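# Copy a leg-to-rail angle with a bevel and stand it

## Task

Take the sliding bevel that stands in one of the blocks and adjust it until it matches precisely the angle that the leaning leg makes with the rail beneath it. Then set the bevel upright in the second block, blade inside the slot and rounded foot sitting on the pocket's floor, so it stays standing unsupported; it is not done if only the robot's grip is keeping it there at the end. Finally release it and pull the grippers away.

## Robot and tools

Robot: two arms, left_arm and right_arm, mounted on opposite sides of the table; left_arm's base is on the +y side. The names do not match left or right in any camera image. Each arm has six joints (waist, shoulder, elbow, wrist pitch, wrist yaw, wrist roll) plus a parallel gripper. The gripper's fingers extend along its own +x axis and close along its own y axis. The reported end-effector position is the point between the finger pads, roughly 3 to 4 cm short of the fingertips.

Frame: a single scene frame for both arms, in metres. The origin is the table centre, +z is up, and the tabletop surface is at z = +0.020. Orientations are quaternions written w first (qw, qx, qy, qz). Printed hand positions may be slightly wrong, more so when an arm is stretched far.

The 16-number row: every motion argument is one flat list of 16 numbers covering both arms, even if only one should move. Order: left_arm x, y, z, qw, qx, qy, qz, opening, then right_arm x, y, z, qw, qx, qy, qz, opening. Position and quaternion are an absolute target pose in the scene frame, not an offset. Opening runs from -1 to 1: +1 is fully open (0.088 m), empty fingers touch at about -0.80, and values below that close no further. To hold something, command an opening well under the grip_measured value; the larger the gap, the harder the squeeze (up to about 34 N per pad). Closing from fully open takes at least about 0.5 s. An arm that should stay still must be sent its last reported position and quaternion again, with the desired opening; reuse your own fixed target quaternion rather than the drifted reported one.

Tools:
- execute_actions {"actions": [...], "pictures": bool}. The list holds at most one item. An empty list just returns the current state. An action item is {"rows": [[16 numbers], ...], "steps": n}: up to 15 rows and up to 15 steps, each step 1/30 s; one row per step, the final row reused if rows run out; steps defaults to 15. A wait item is {"steps": n} with n up to 300, counted from the previous result. A refused call moves nothing.
- move {"target": [16 numbers], "speed": m/s}. Drives each gripper in a straight line toward its absolute target pose. speed is 0.002 to 0.5, default 0.25; rotation is capped at twice that in rad/s. Duration is between 0.5 and 10 s; if it would take longer it is cut off at 10 s before arriving. Rotation takes the shorter direction. The opening is sent at the start. Paths ignore obstacles and the other arm, and the real gripper may lag, wander, or exceed speed, especially near full extension.
- wait {"seconds": 0 to 10}: lets time pass with no new command.
- zoom_image {"camera": name, "region": [x0, y0, x1, y1]}: pixel box, origin at top-left, at most 504 by 504, from cameras cam_head_left, cam_head_right, cam_high, cam_low, cam_left_wrist, cam_right_wrist (each 504x504).
- finished_scene {"scene": n}: ends the current scene permanently and grades it; pass the current scene's number.

Limits on commands: a target more than 0.6 m from the arm's last reported position along any of the gripper's own axes is refused. Each control step, the command is clipped to within 70 mm and 16 degrees of the measured pose, and the arm gives position priority over orientation. After an action ends, an arm only continues to its last clipped pose, so long moves need follow-up calls. Joint friction can leave the gripper short or a little tilted, and tiny moves may not happen; check pose after each move and correct tilt. The simulation keeps running while you compose a reply.

Reading results: the state line gives each gripper's position, quaternion and linear/angular velocity. grip_measured is the finger opening on the command scale (each may be off by around 1 mm). Joint positions end with the opening in metres. Joint torques are raw drive outputs with offsets and noise. "Hand target" shows the pose the controller is chasing. "pose unreachable" and HELD mean the clearance check altered or blocked a command on those steps. A move adds a "move:" line: the ending (done, off_target, moving, held, fault), any limits (paced = the pose was clipped; held = some steps were blocked, after which the arm may move much faster than speed), and each gripper's distance from its target.

Joint ranges (rad): waist -3.054 to 3.054, shoulder 0 to 3.142, elbow 0 to 2.356, wrist pitch and wrist yaw -1.571 to 1.571, wrist roll -3.142 to 3.142. Load limits (N m): waist 16.6, shoulder 20.6, elbow 20.5, wrist pitch 5.42, wrist yaw 5.4, wrist roll 5.07; a carried object counts. Hitting a limit through contact triggers a TORQUE FAULT: the arm freezes for 10 s and drops the rest of the call.

Motor heat: holding loads warms motors. MOTOR HOT appears from 50 °C; at 95 °C an OVER-TEMPERATURE FAULT holds the arm, and if it does not cool within 30 to 60 s it loses power, opens its gripper and goes limp.

Avoid: dropping or knocking anything off the table (that fails), arms colliding or pressing on each other or their mounts, fast contacts and targets set deep past a contact (both press harder), slips and slams. Random brief tugs on a held part or pushes on loose objects can occur. Move smoothly and economically; before finishing, confirm the bevel stands unaided, then open and retract both grippers.

Each tool is called after "Request:" as name(argument=value, ...), one argument or row to a line, values as JSON.

## Session

Request:
execute_actions(
  actions=[],
)

Scene clock: 0.00 s of 4200.00 s.
left_arm: end_effector_position=(+0.0936, +0.2196, +0.4086) grip_measured=+0.822 end_effector_quat_wxyz=(+0.603, -0.018, -0.010, -0.798) end_effector_velocity=(-0.003, +0.001, -0.004) end_effector_angular_velocity=(+0.014, +0.004, -0.015) | right_arm: end_effector_position=(+0.1793, -0.4976, +0.1199) grip_measured=+0.851 end_effector_quat_wxyz=(-0.729, +0.049, -0.506, +0.459) end_effector_velocity=(-0.000, -0.003, +0.005) end_effector_angular_velocity=(-0.025, +0.016, +0.022)
Joint positions: left_arm=[-0.008  0.85   0.645  0.247  0.008 -0.006  0.079] | right_arm=[-0.593  1.586  0.758 -1.171  0.705  1.347  0.081]
Joint velocities: left_arm=[-0.007 -0.002 -0.007 -0.007  0.007 -0.007  0.   ] | right_arm=[-0.002 -0.007  0.002 -0.022  0.022 -0.022  0.   ]
Joint torques (N m, as the arm reports them, + toward a larger angle): no reading
Motor temperatures (°C, as the motors report them): left_arm=[25 26 23 22 23 23] | right_arm=[25 26 22 23 24 25]
Heat: left arm: hottest shoulder 26 °C (+0.0 °C/min); right arm: hottest shoulder 26 °C (+0.0 °C/min).
Hand target (left_arm): +0.094, +0.220, +0.409; -0.603, +0.018, +0.010, +0.798
Hand target (right_arm): +0.179, -0.498, +0.120; +0.729, -0.049, +0.506, -0.459

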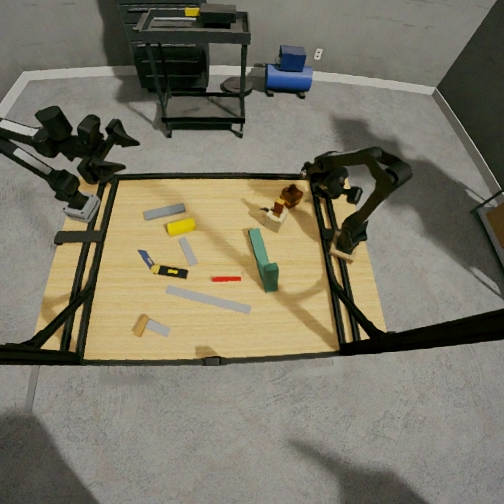

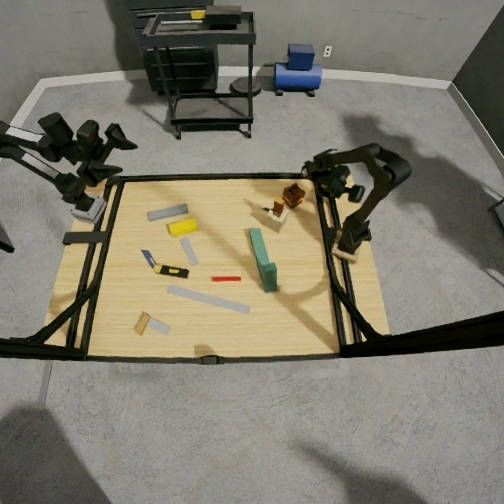

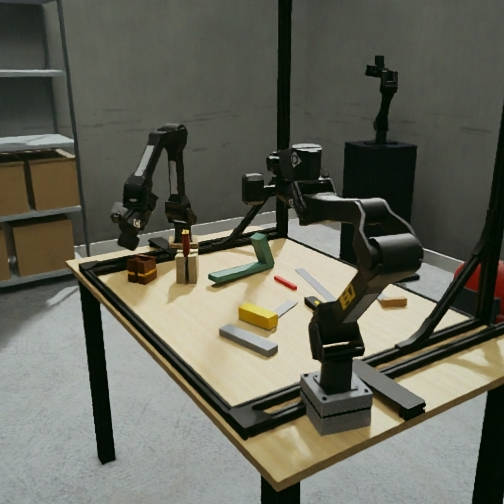

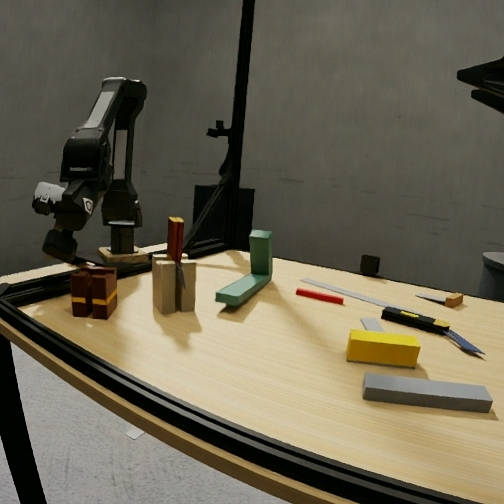

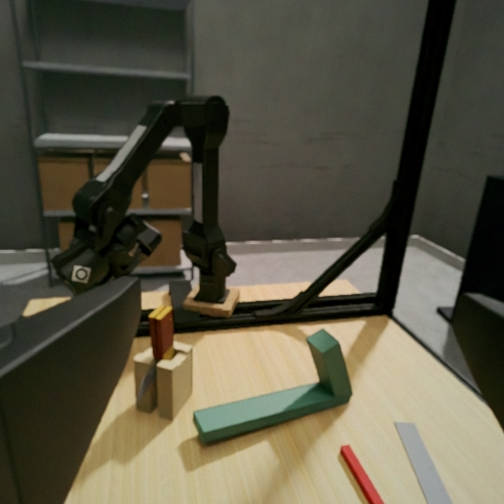

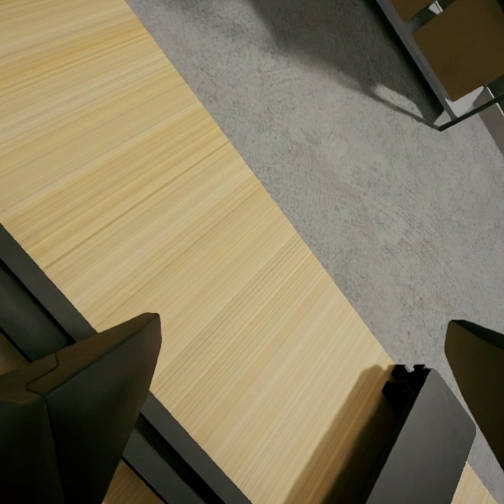

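Request:
zoom_image(
  camera="cam_low",
  region=[50, 190, 300, 340],
)

Request:
zoom_image(
  camera="cam_head_left",
  region=[220, 160, 340, 310],
)

Request:
zoom_image(
  camera="cam_left_wrist",
  region=[110, 280, 370, 460],
)

Request:
zoom_image(
  camera="cam_high",
  region=[100, 200, 300, 310],
)

Region (50, 190, 300, 340) of cam_low's 504x504 image, scaled by 2.016, with more detail than that image has; it fills the top 302 rows of this view, and the rest is white.

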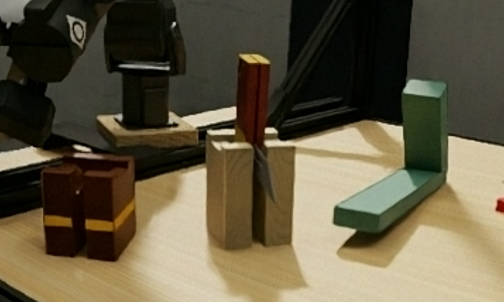

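Region (220, 160, 340, 310) of cam_head_left's 504x504 image, scaled by 3.360, with more detail than that image has; it fills the left 403 columns of this view, and the rest is white.

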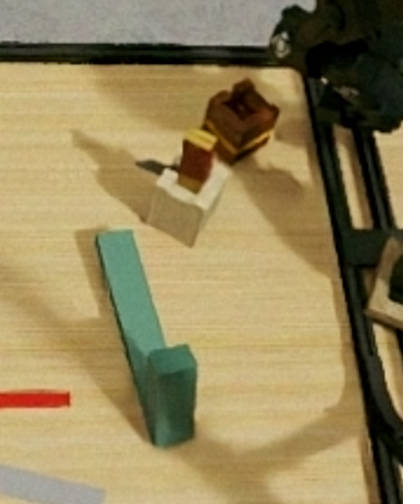

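Region (110, 280, 370, 460) of cam_left_wrist's 504x504 image, scaled by 1.938, with more detail than that image has; it fills the top 349 rows of this view, and the rest is white.

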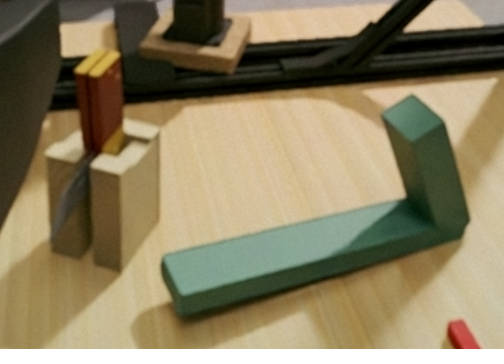

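Region (100, 200, 300, 310) of cam_high's 504x504 image, scaled by 2.520, with more detail than that image has; it fills the top 277 rows of this view, and the rest is white.

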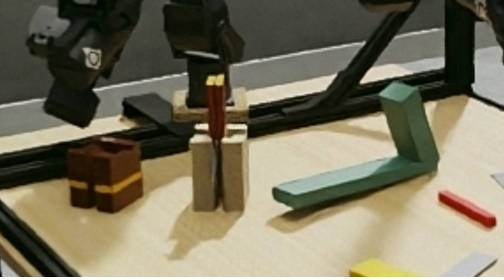

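Request:
move(
  target=[0.0936,0.2196,0.4086,0.603,-0.018,-0.010,-0.798,1, 0.17,-0.42,0.33,0.707,0,0.707,0,1],
  speed=0.2,
)

Scene clock: 68.03 s of 4200.00 s.
left_arm: end_effector_position=(+0.0936, +0.2196, +0.4086) grip_measured=+0.985 end_effector_quat_wxyz=(+0.603, -0.018, -0.010, -0.798) end_effector_velocity=(-0.001, +0.001, -0.005) end_effector_angular_velocity=(+0.023, +0.002, -0.000) | right_arm: end_effector_position=(+0.1710, -0.4198, +0.3259) grip_measured=+1.000 end_effector_quat_wxyz=(+0.801, +0.045, +0.595, +0.041) end_effector_velocity=(-0.005, +0.001, +0.001) end_effector_angular_velocity=(+0.008, +0.017, +0.025)
Joint positions: left_arm=[-0.008  0.85   0.645  0.247  0.008 -0.006  0.087] | right_arm=[-0.727  1.141  1.449 -1.561  0.006  0.418  0.088]
Joint velocities: left_arm=[-0.007 -0.002 -0.002 -0.022 -0.007 -0.007 -0.   ] | right_arm=[-0.002 -0.002  0.007 -0.022 -0.022 -0.022  0.   ]
Joint torques (N m, as the arm reports them, + toward a larger angle): left_arm=[ 0.03 -1.76  7.48  1.5   0.04  0.01] | right_arm=[-0.31 -3.09  7.5   0.49 -0.07 -0.11]
Motor temperatures (°C, as the motors report them): left_arm=[25 26 30 29 23 23] | right_arm=[25 28 25 23 24 25]
Heat: left arm: hottest elbow 30 °C (+4.1 °C/min); right arm: hottest shoulder 28 °C (+2.0 °C/min).
Hand target (left_arm): +0.094, +0.220, +0.409; -0.603, +0.018, +0.010, +0.798
Hand target (right_arm): +0.171, -0.420, +0.330; +0.805, +0.048, +0.590, +0.045
Off the commanded pose (left_arm): 0.000 m, 0 deg.
Off the commanded pose (right_arm): 0.004 m, 18 deg; orientation clipped at the last step of the last action.
joint sent to its limit (right arm) — the command would take joint 4 (wrist pitch) past its lower limit, so that joint was sent only as far as its limit.
After step 90, 62.10 s passed at rest.
move: off_target (right_arm); limits=paced

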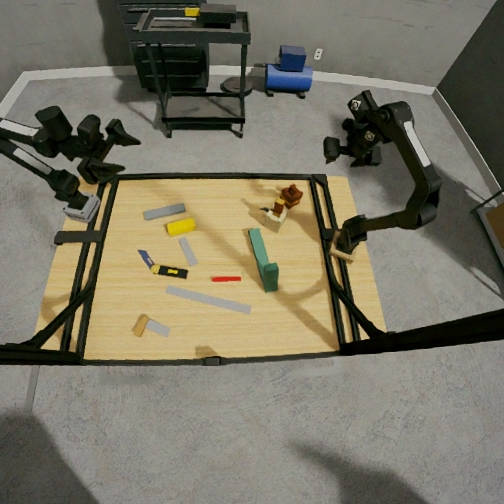

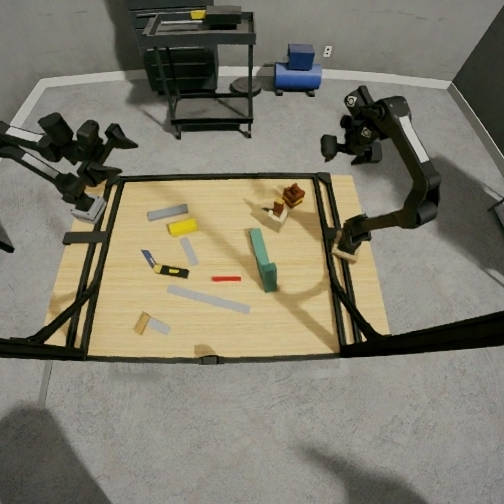

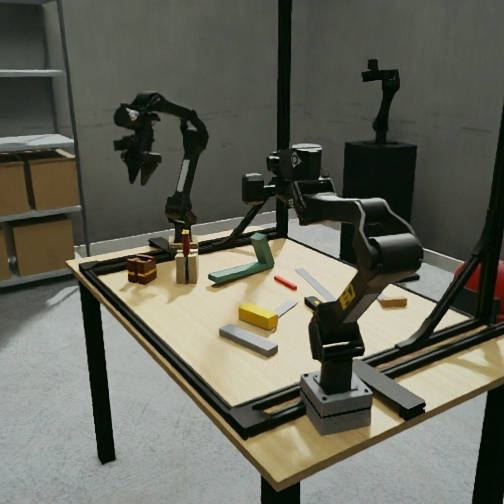

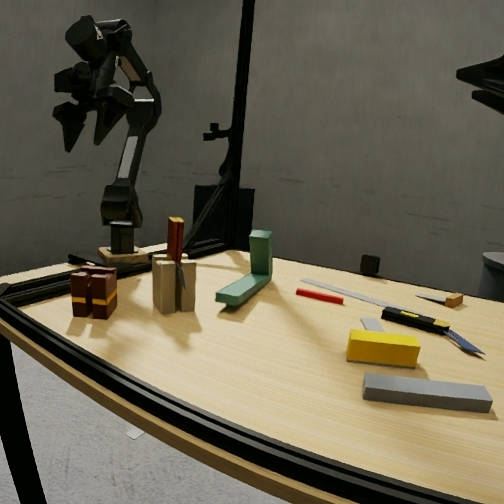

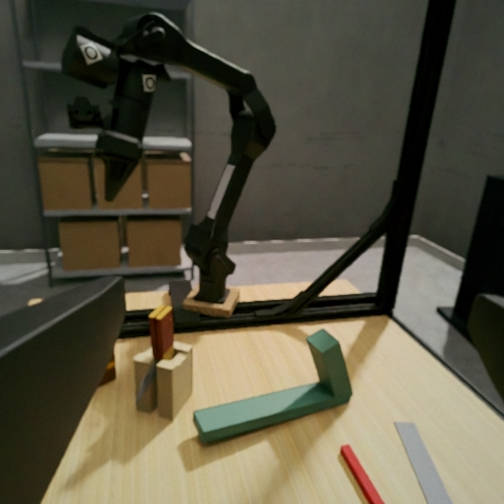

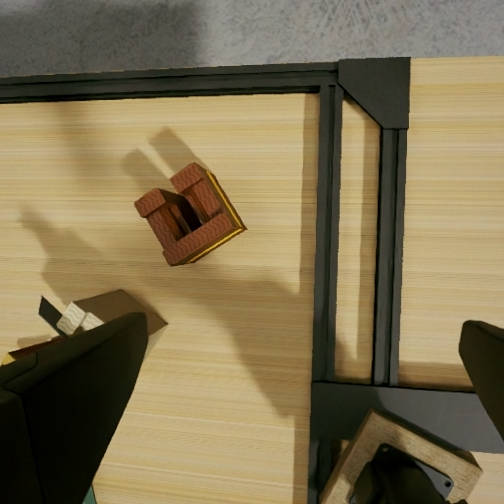

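Request:
move(
  target=[0.0936,0.2196,0.4086,0.603,-0.018,-0.010,-0.798,1, 0.12,-0.25,0.32,0.707,0,0.707,0,1],
  speed=0.2,
)

Scene clock: 141.20 s of 4200.00 s.
left_arm: end_effector_position=(+0.0936, +0.2196, +0.4084) grip_measured=+0.985 end_effector_quat_wxyz=(+0.603, -0.018, -0.010, -0.798) end_effector_velocity=(-0.002, +0.001, -0.005) end_effector_angular_velocity=(+0.023, +0.001, -0.010) | right_arm: end_effector_position=(+0.1184, -0.2513, +0.3182) grip_measured=+1.000 end_effector_quat_wxyz=(+0.737, +0.064, +0.669, +0.065) end_effector_velocity=(-0.006, -0.003, -0.001) end_effector_angular_velocity=(-0.011, +0.028, +0.014)
Joint positions: left_arm=[-0.008  0.85   0.645  0.247  0.008 -0.006  0.087] | right_arm=[-0.038  1.503  1.7   -1.562  0.004  1.1    0.088]
Joint velocities: left_arm=[-0.002 -0.002 -0.002 -0.022  0.007 -0.007 -0.   ] | right_arm=[ 0.002 -0.002 -0.002 -0.022 -0.022 -0.007  0.   ]
Joint torques (N m, as the arm reports them, + toward a larger angle): left_arm=[ 0.05 -1.77  7.47  1.5   0.05  0.  ] | right_arm=[ 0.32 -4.12  7.39  0.34 -0.1   0.12]
Motor temperatures (°C, as the motors report them): left_arm=[25 26 32 30 23 23] | right_arm=[25 27 30 24 24 25]
Heat: left arm: hottest elbow 32 °C (+2.0 °C/min); right arm: hottest elbow 30 °C (+3.0 °C/min).
Hand target (left_arm): +0.094, +0.220, +0.408; -0.603, +0.018, +0.010, +0.798
Hand target (right_arm): +0.118, -0.248, +0.318; +0.736, +0.064, +0.671, +0.065
Off the commanded pose (left_arm): 0.000 m, 0 deg.
Off the commanded pose (right_arm): 0.003 m, 12 deg.
joint sent to its limit (right arm) — the command would take joint 4 (wrist pitch) past its lower limit, so that joint was sent only as far as its limit.
After step 90, 68.73 s passed at rest.
move: off_target (right_arm)

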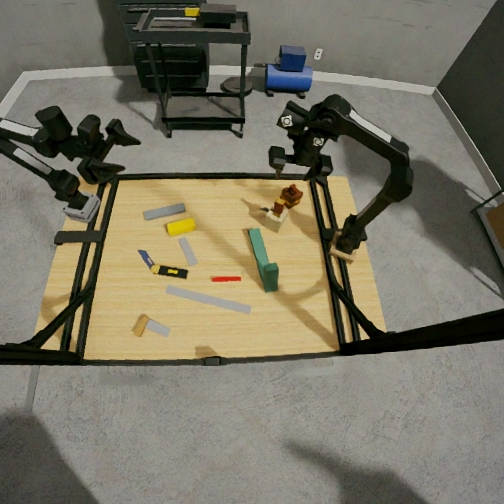

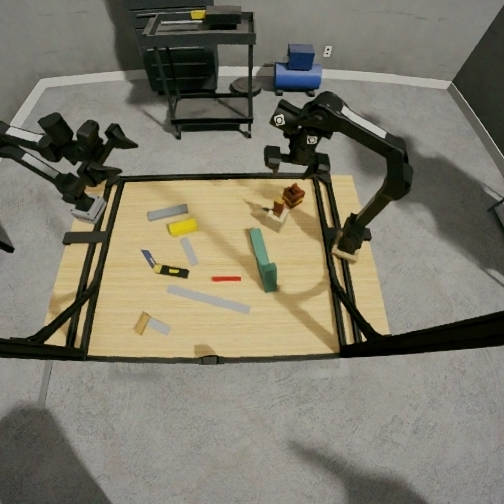

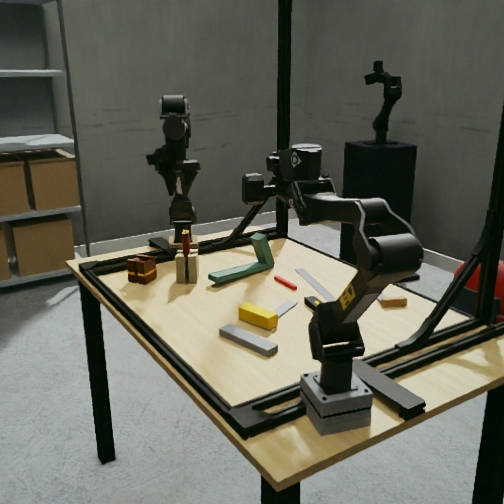

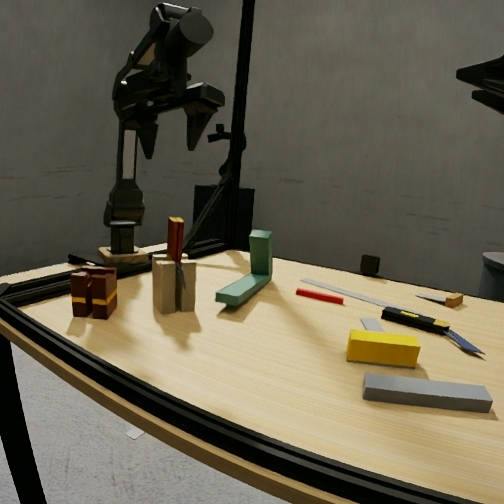

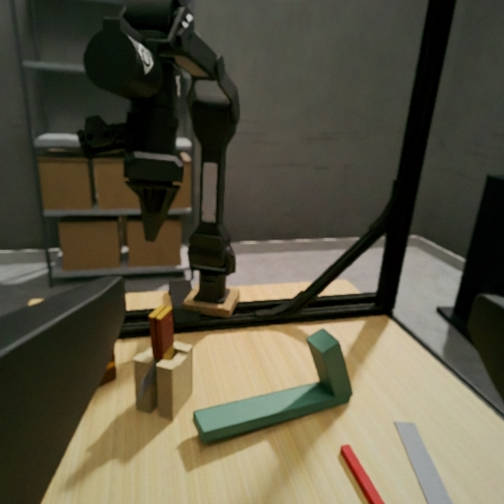

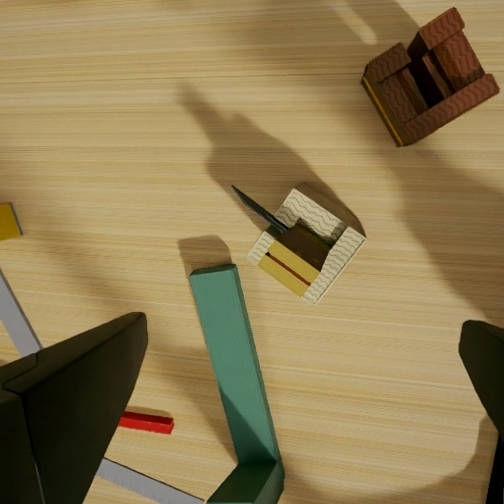

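Request:
zoom_image(
  camera="cam_right_wrist",
  region=[200, 0, 504, 320],
)

Region (200, 0, 504, 320) of cam_right_wrist's 504x504 image, scaled by 1.575, with more detail than that image has; it fills the left 479 columns of this view, and the rest is white.

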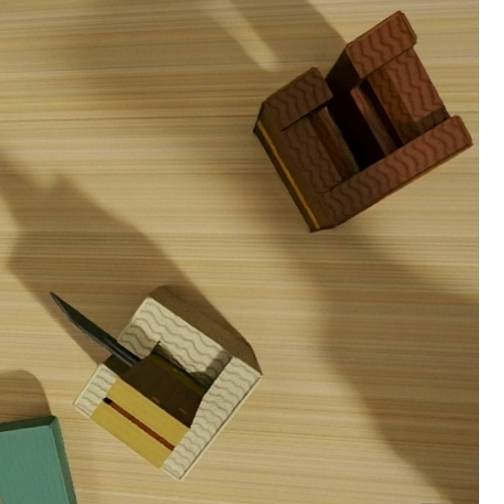

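Request:
move(
  target=[0.0936,0.2196,0.4086,0.603,-0.018,-0.010,-0.798,1, 0.10,-0.22,0.27,0.707,0,0.707,0,1],
  speed=0.15,
)

Scene clock: 214.77 s of 4200.00 s.
left_arm: end_effector_position=(+0.0936, +0.2196, +0.4084) grip_measured=+0.985 end_effector_quat_wxyz=(+0.603, -0.018, -0.010, -0.798) end_effector_velocity=(+0.000, +0.000, -0.008) end_effector_angular_velocity=(+0.028, +0.000, +0.005) | right_arm: end_effector_position=(+0.1011, -0.2207, +0.2738) grip_measured=+1.000 end_effector_quat_wxyz=(+0.713, +0.012, +0.701, +0.013) end_effector_velocity=(-0.003, -0.001, -0.000) end_effector_angular_velocity=(+0.001, +0.023, -0.009)
Joint positions: left_arm=[-0.008  0.85   0.645  0.247  0.008 -0.006  0.087] | right_arm=[ 0.061  1.664  1.694 -1.562  0.003  1.199  0.088]
Joint velocities: left_arm=[-0.002 -0.002 -0.007 -0.022 -0.007 -0.007 -0.   ] | right_arm=[-0.002 -0.002 -0.002 -0.007 -0.022  0.007  0.   ]
Joint torques (N m, as the arm reports them, + toward a larger angle): left_arm=[ 0.01 -1.78  7.52  1.5   0.04  0.01] | right_arm=[ 0.32 -5.44  5.22  0.09 -0.09  0.1 ]
Motor temperatures (°C, as the motors report them): left_arm=[25 26 33 31 23 23] | right_arm=[25 28 31 24 24 25]
Heat: left arm: hottest elbow 33 °C (+1.0 °C/min); right arm: hottest elbow 31 °C (+1.0 °C/min).
Hand target (left_arm): +0.094, +0.220, +0.409; -0.603, +0.018, +0.010, +0.798
Hand target (right_arm): +0.100, -0.220, +0.269; +0.710, +0.006, +0.704, +0.007
Off the commanded pose (left_arm): 0.000 m, 0 deg.
Off the commanded pose (right_arm): 0.004 m, 2 deg.
joint sent to its limit (right arm) — the command would take joint 4 (wrist pitch) past its lower limit, so that joint was sent only as far as its limit.
After step 90, 69.50 s passed at rest.
move: done

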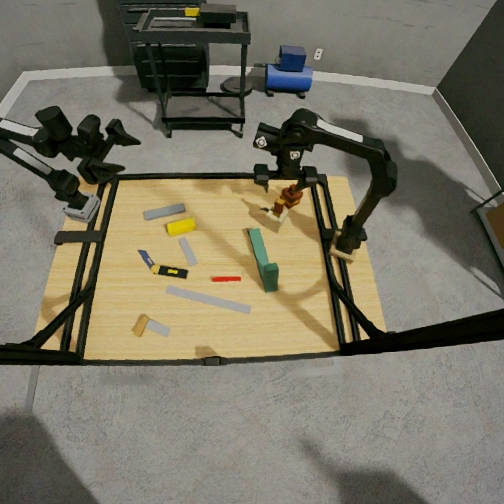

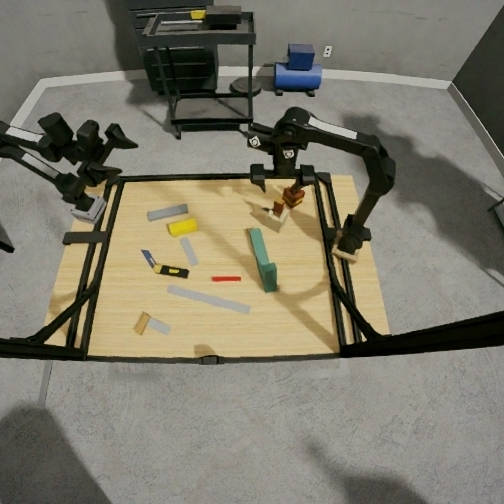

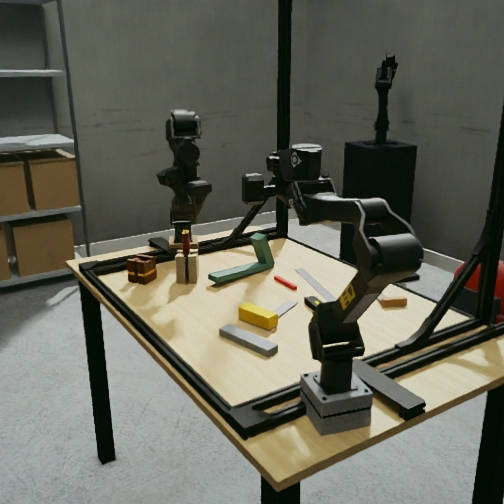

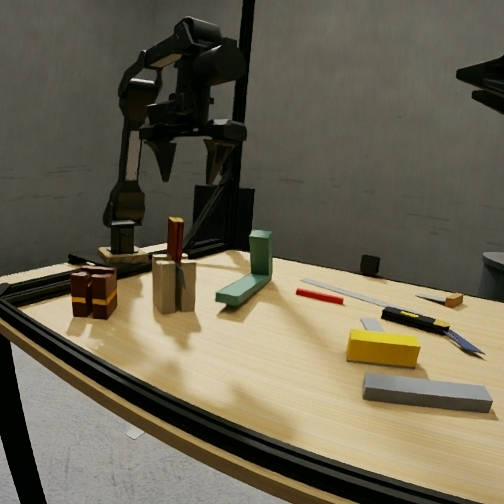

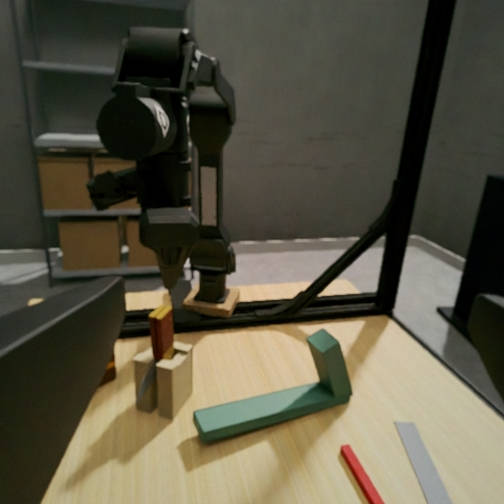

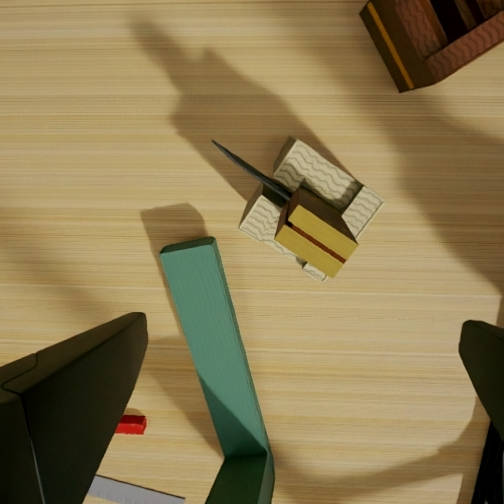

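Request:
move(
  target=[0.0936,0.2196,0.4086,0.603,-0.018,-0.010,-0.798,1, 0.115,-0.236,0.24,0.6214,-0.3374,0.6214,0.3374,1],
  speed=0.15,
)

Scene clock: 280.70 s of 4200.00 s.
left_arm: end_effector_position=(+0.0935, +0.2196, +0.4082) grip_measured=+0.985 end_effector_quat_wxyz=(+0.603, -0.018, -0.010, -0.798) end_effector_velocity=(+0.000, -0.001, -0.000) end_effector_angular_velocity=(-0.000, +0.008, +0.005) | right_arm: end_effector_position=(+0.1150, -0.2334, +0.2385) grip_measured=+1.000 end_effector_quat_wxyz=(+0.619, -0.339, +0.624, +0.336) end_effector_velocity=(-0.004, -0.002, -0.001) end_effector_angular_velocity=(-0.002, +0.025, +0.005)
Joint positions: left_arm=[-0.008  0.85   0.645  0.247  0.008 -0.006  0.087] | right_arm=[-0.002  1.652  1.538 -1.465 -0.     0.144  0.088]
Joint velocities: left_arm=[-0.002  0.002 -0.002  0.007 -0.007 -0.007 -0.   ] | right_arm=[-0.002 -0.002 -0.007 -0.007 -0.022 -0.007  0.   ]
Joint torques (N m, as the arm reports them, + toward a larger angle): left_arm=[ 0.03 -1.78  7.52  1.51  0.04  0.01] | right_arm=[-0.33 -8.39  4.97  0.3   0.02 -0.1 ]
Motor temperatures (°C, as the motors report them): left_arm=[25 27 34 31 23 23] | right_arm=[25 30 29 23 24 25]
Heat: left arm: hottest elbow 34 °C (+1.0 °C/min); right arm: hottest shoulder 30 °C (-1.0 °C/min).
Hand target (left_arm): +0.094, +0.220, +0.408; -0.603, +0.018, +0.010, +0.798
Hand target (right_arm): +0.115, -0.236, +0.240; +0.621, -0.338, +0.621, +0.337
Off the commanded pose (left_arm): 0.000 m, 0 deg.
Off the commanded pose (right_arm): 0.003 m, 0 deg.
After step 90, 59.23 s passed at rest.
move: done

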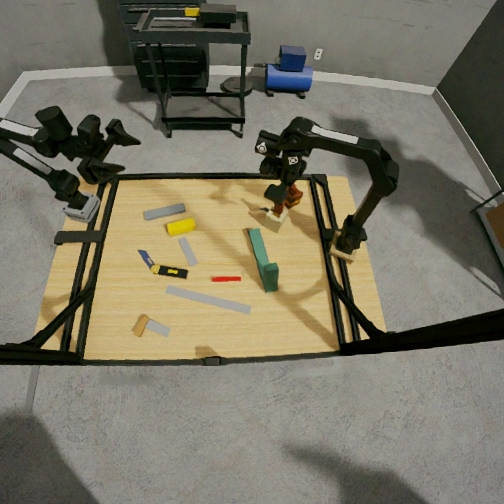

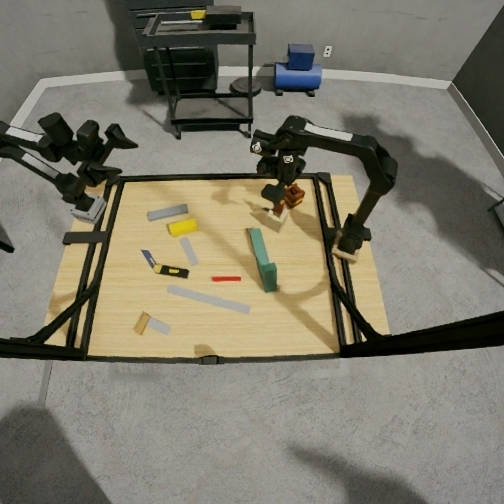

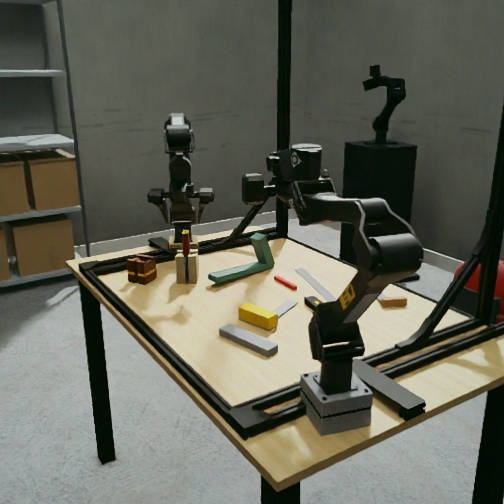

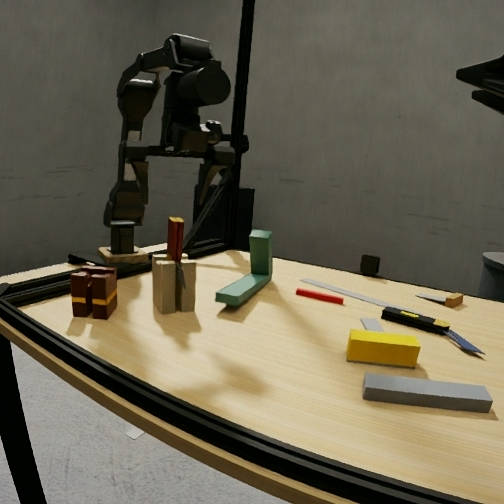

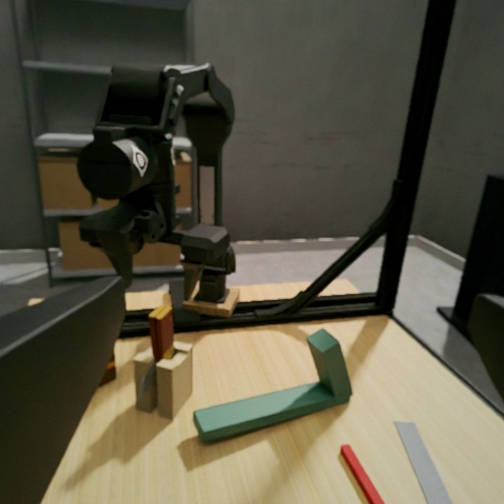

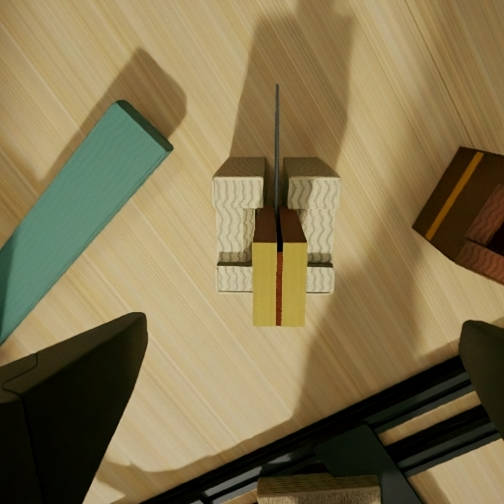

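Request:
move(
  target=[0.0936,0.2196,0.4086,0.603,-0.018,-0.010,-0.798,1, 0.111,-0.233,0.195,0.6214,-0.3374,0.6214,0.3374,1],
  speed=0.08,
)

Scene clock: 293.17 s of 4200.00 s.
left_arm: end_effector_position=(+0.0935, +0.2196, +0.4082) grip_measured=+0.985 end_effector_quat_wxyz=(+0.603, -0.018, -0.010, -0.798) end_effector_velocity=(-0.001, +0.001, +0.000) end_effector_angular_velocity=(+0.004, +0.007, -0.000) | right_arm: end_effector_position=(+0.1127, -0.2317, +0.1938) grip_measured=+1.000 end_effector_quat_wxyz=(+0.619, -0.339, +0.624, +0.336) end_effector_velocity=(+0.000, -0.002, -0.001) end_effector_angular_velocity=(+0.005, +0.006, +0.015)
Joint positions: left_arm=[-0.008  0.85   0.645  0.247  0.008 -0.006  0.087] | right_arm=[ 0.008  1.648  1.357 -1.288 -0.     0.153  0.088]
Joint velocities: left_arm=[-0.007 -0.002  0.002 -0.007 -0.007 -0.007 -0.   ] | right_arm=[-0.007 -0.007 -0.012  0.007 -0.007 -0.022  0.   ]
Joint torques (N m, as the arm reports them, + toward a larger angle): left_arm=[ 0.03 -1.81  7.52  1.53  0.04  0.01] | right_arm=[ 0.33 -8.4   4.94  0.35  0.    0.15]
Motor temperatures (°C, as the motors report them): left_arm=[25 27 34 31 23 23] | right_arm=[25 32 28 23 24 25]
Heat: left arm: hottest elbow 34 °C (+0.0 °C/min); right arm: hottest shoulder 32 °C (+2.0 °C/min).
Hand target (left_arm): +0.094, +0.220, +0.409; -0.603, +0.018, +0.010, +0.798
Hand target (right_arm): +0.111, -0.233, +0.195; +0.621, -0.337, +0.622, +0.337
Off the commanded pose (left_arm): 0.000 m, 0 deg.
Off the commanded pose (right_arm): 0.002 m, 0 deg.
After step 90, 8.57 s passed at rest.
move: done

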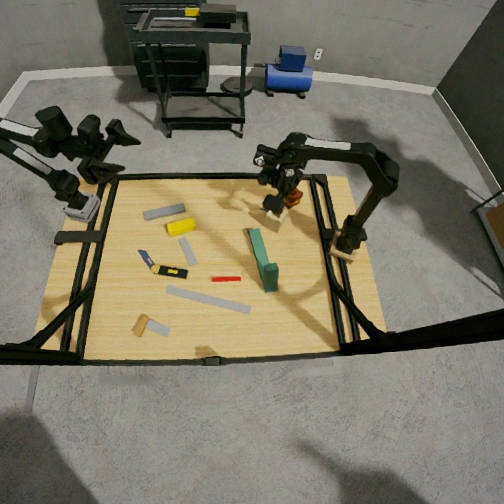

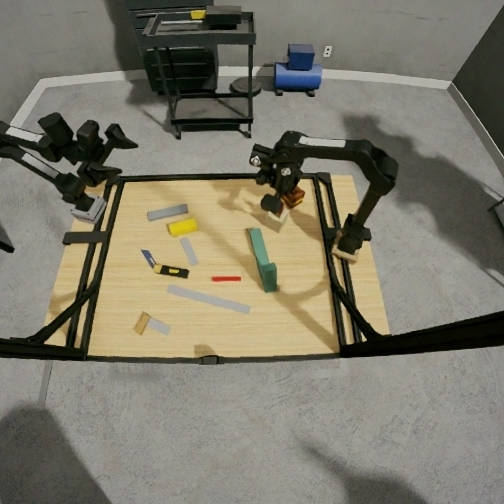

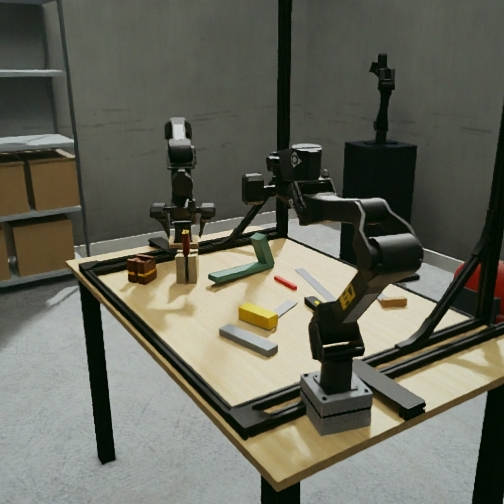

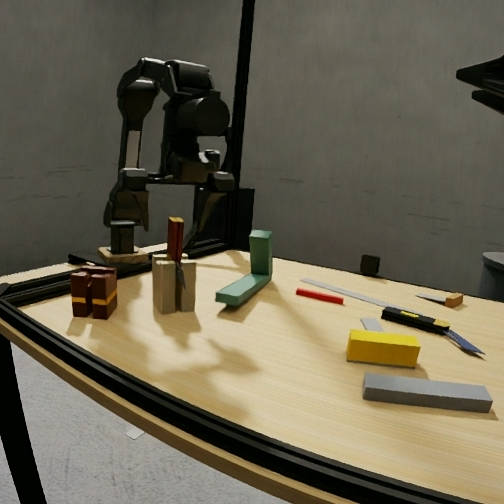

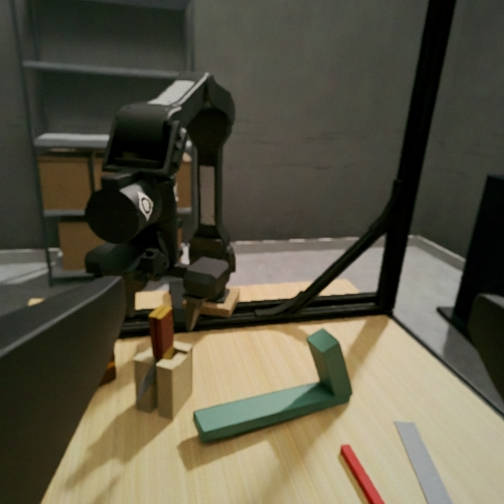

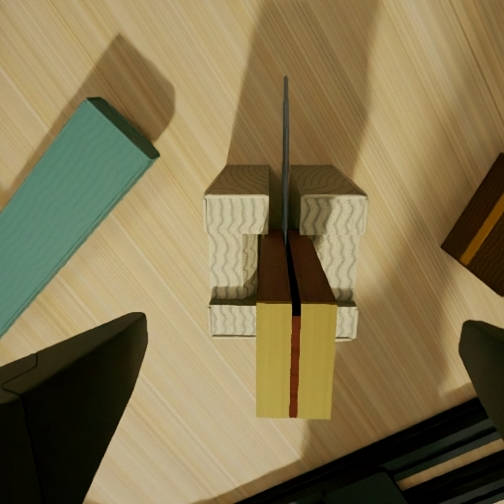

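Request:
zoom_image(
  camera="cam_low",
  region=[80, 150, 260, 330],
)

Request:
zoom_image(
  camera="cam_high",
  region=[130, 190, 240, 300],
)

Region (80, 150, 260, 330) of cam_low's 504x504 image, scaled by 2.800, with more detail than that image has.

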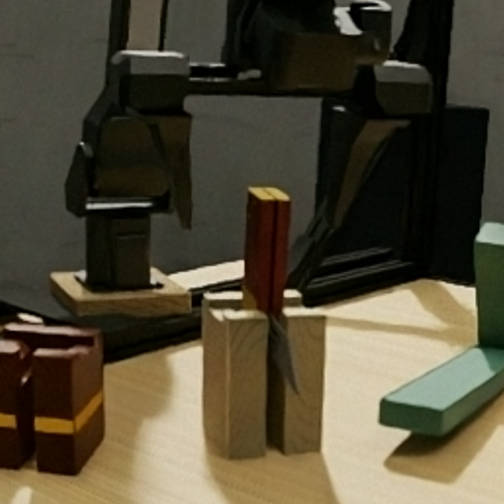

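Region (130, 190, 240, 300) of cam_high's 504x504 image, scaled by 4.582, with more detail than that image has.

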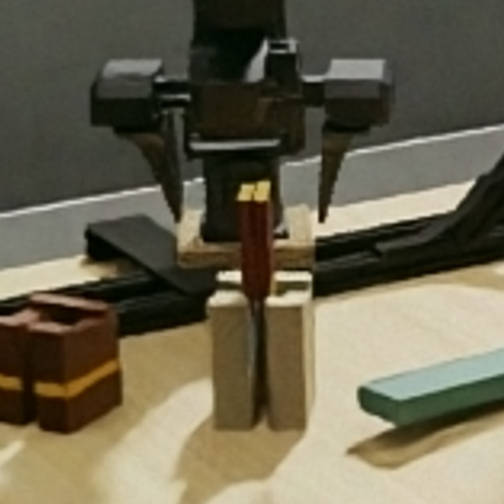

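Request:
move(
  target=[0.0936,0.2196,0.4086,0.603,-0.018,-0.010,-0.798,1, 0.1085,-0.2315,0.152,0.6214,-0.3374,0.6214,0.3374,1],
  speed=0.05,
)

Scene clock: 353.63 s of 4200.00 s.
left_arm: end_effector_position=(+0.0935, +0.2196, +0.4082) grip_measured=+0.985 end_effector_quat_wxyz=(+0.603, -0.018, -0.010, -0.798) end_effector_velocity=(+0.000, +0.000, -0.002) end_effector_angular_velocity=(+0.009, +0.005, +0.005) | right_arm: end_effector_position=(+0.1101, -0.2302, +0.1570) grip_measured=+1.000 end_effector_quat_wxyz=(+0.626, -0.334, +0.617, +0.341) end_effector_velocity=(+0.000, -0.004, +0.000) end_effector_angular_velocity=(-0.010, -0.004, +0.005)
Joint positions: left_arm=[-0.008  0.85   0.645  0.247  0.008 -0.006  0.087] | right_arm=[ 0.018  1.647  1.208 -1.116 -0.     0.163  0.088]
Joint velocities: left_arm=[-0.002 -0.002 -0.002 -0.007 -0.007 -0.007  0.   ] | right_arm=[-0.002 -0.007 -0.007 -0.007  0.007 -0.007  0.   ]
Joint torques (N m, as the arm reports them, + toward a larger angle): left_arm=[ 0.04 -1.82  7.52  1.53  0.05  0.01] | right_arm=[ 0.34 -5.62  4.92  0.34  0.    0.11]
Motor temperatures (°C, as the motors report them): left_arm=[25 27 35 32 23 23] | right_arm=[25 34 28 24 24 25]
Heat: left arm: hottest elbow 35 °C (+1.0 °C/min); right arm: hottest shoulder 34 °C (+2.0 °C/min).
Hand target (left_arm): +0.094, +0.220, +0.409; -0.603, +0.018, +0.010, +0.798
Hand target (right_arm): +0.108, -0.232, +0.152; +0.621, -0.337, +0.621, +0.337
Off the commanded pose (left_arm): 0.000 m, 0 deg.
Off the commanded pose (right_arm): 0.005 m, 1 deg.
After step 90, 56.30 s passed at rest.
move: done

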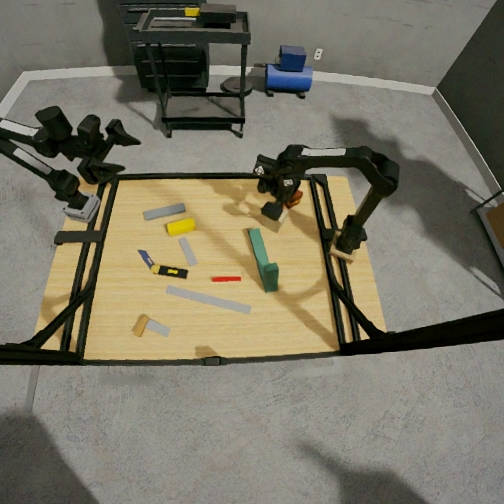

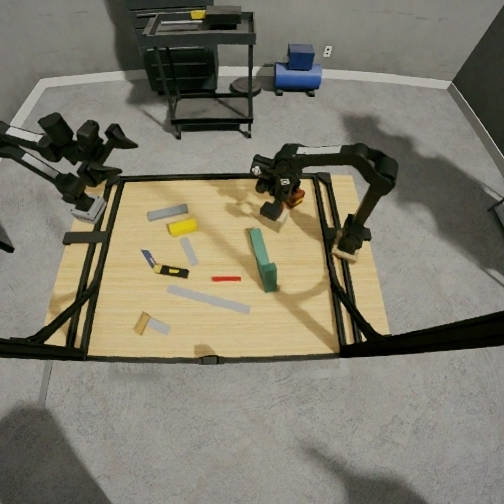

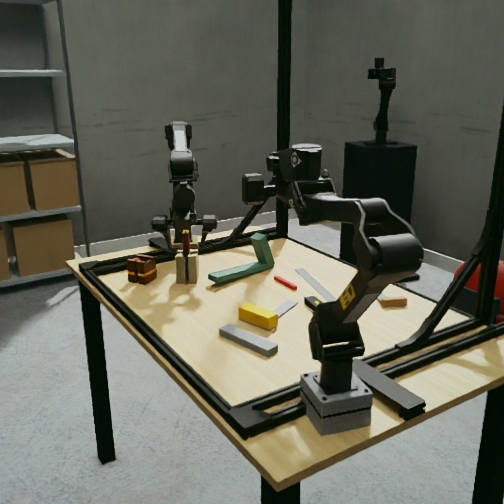

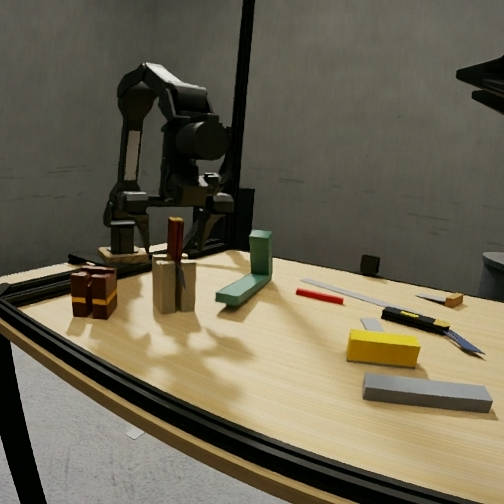

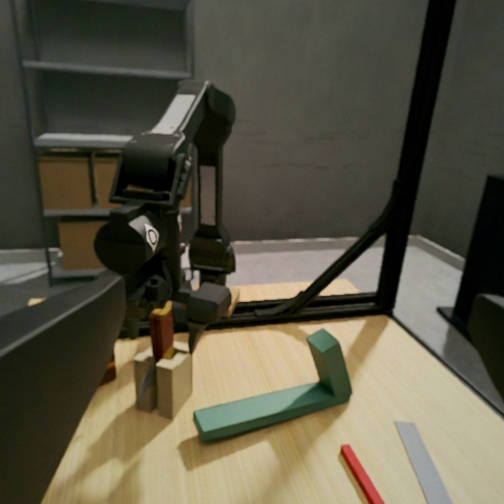

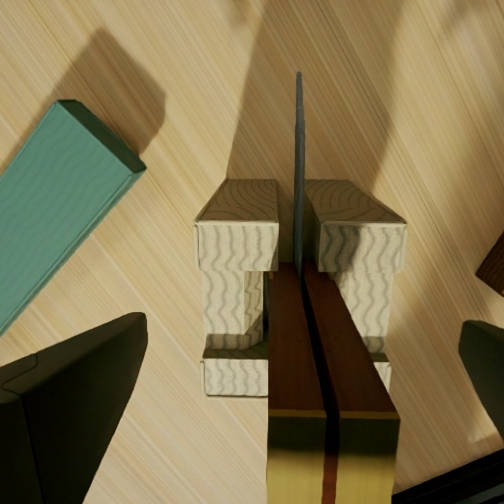

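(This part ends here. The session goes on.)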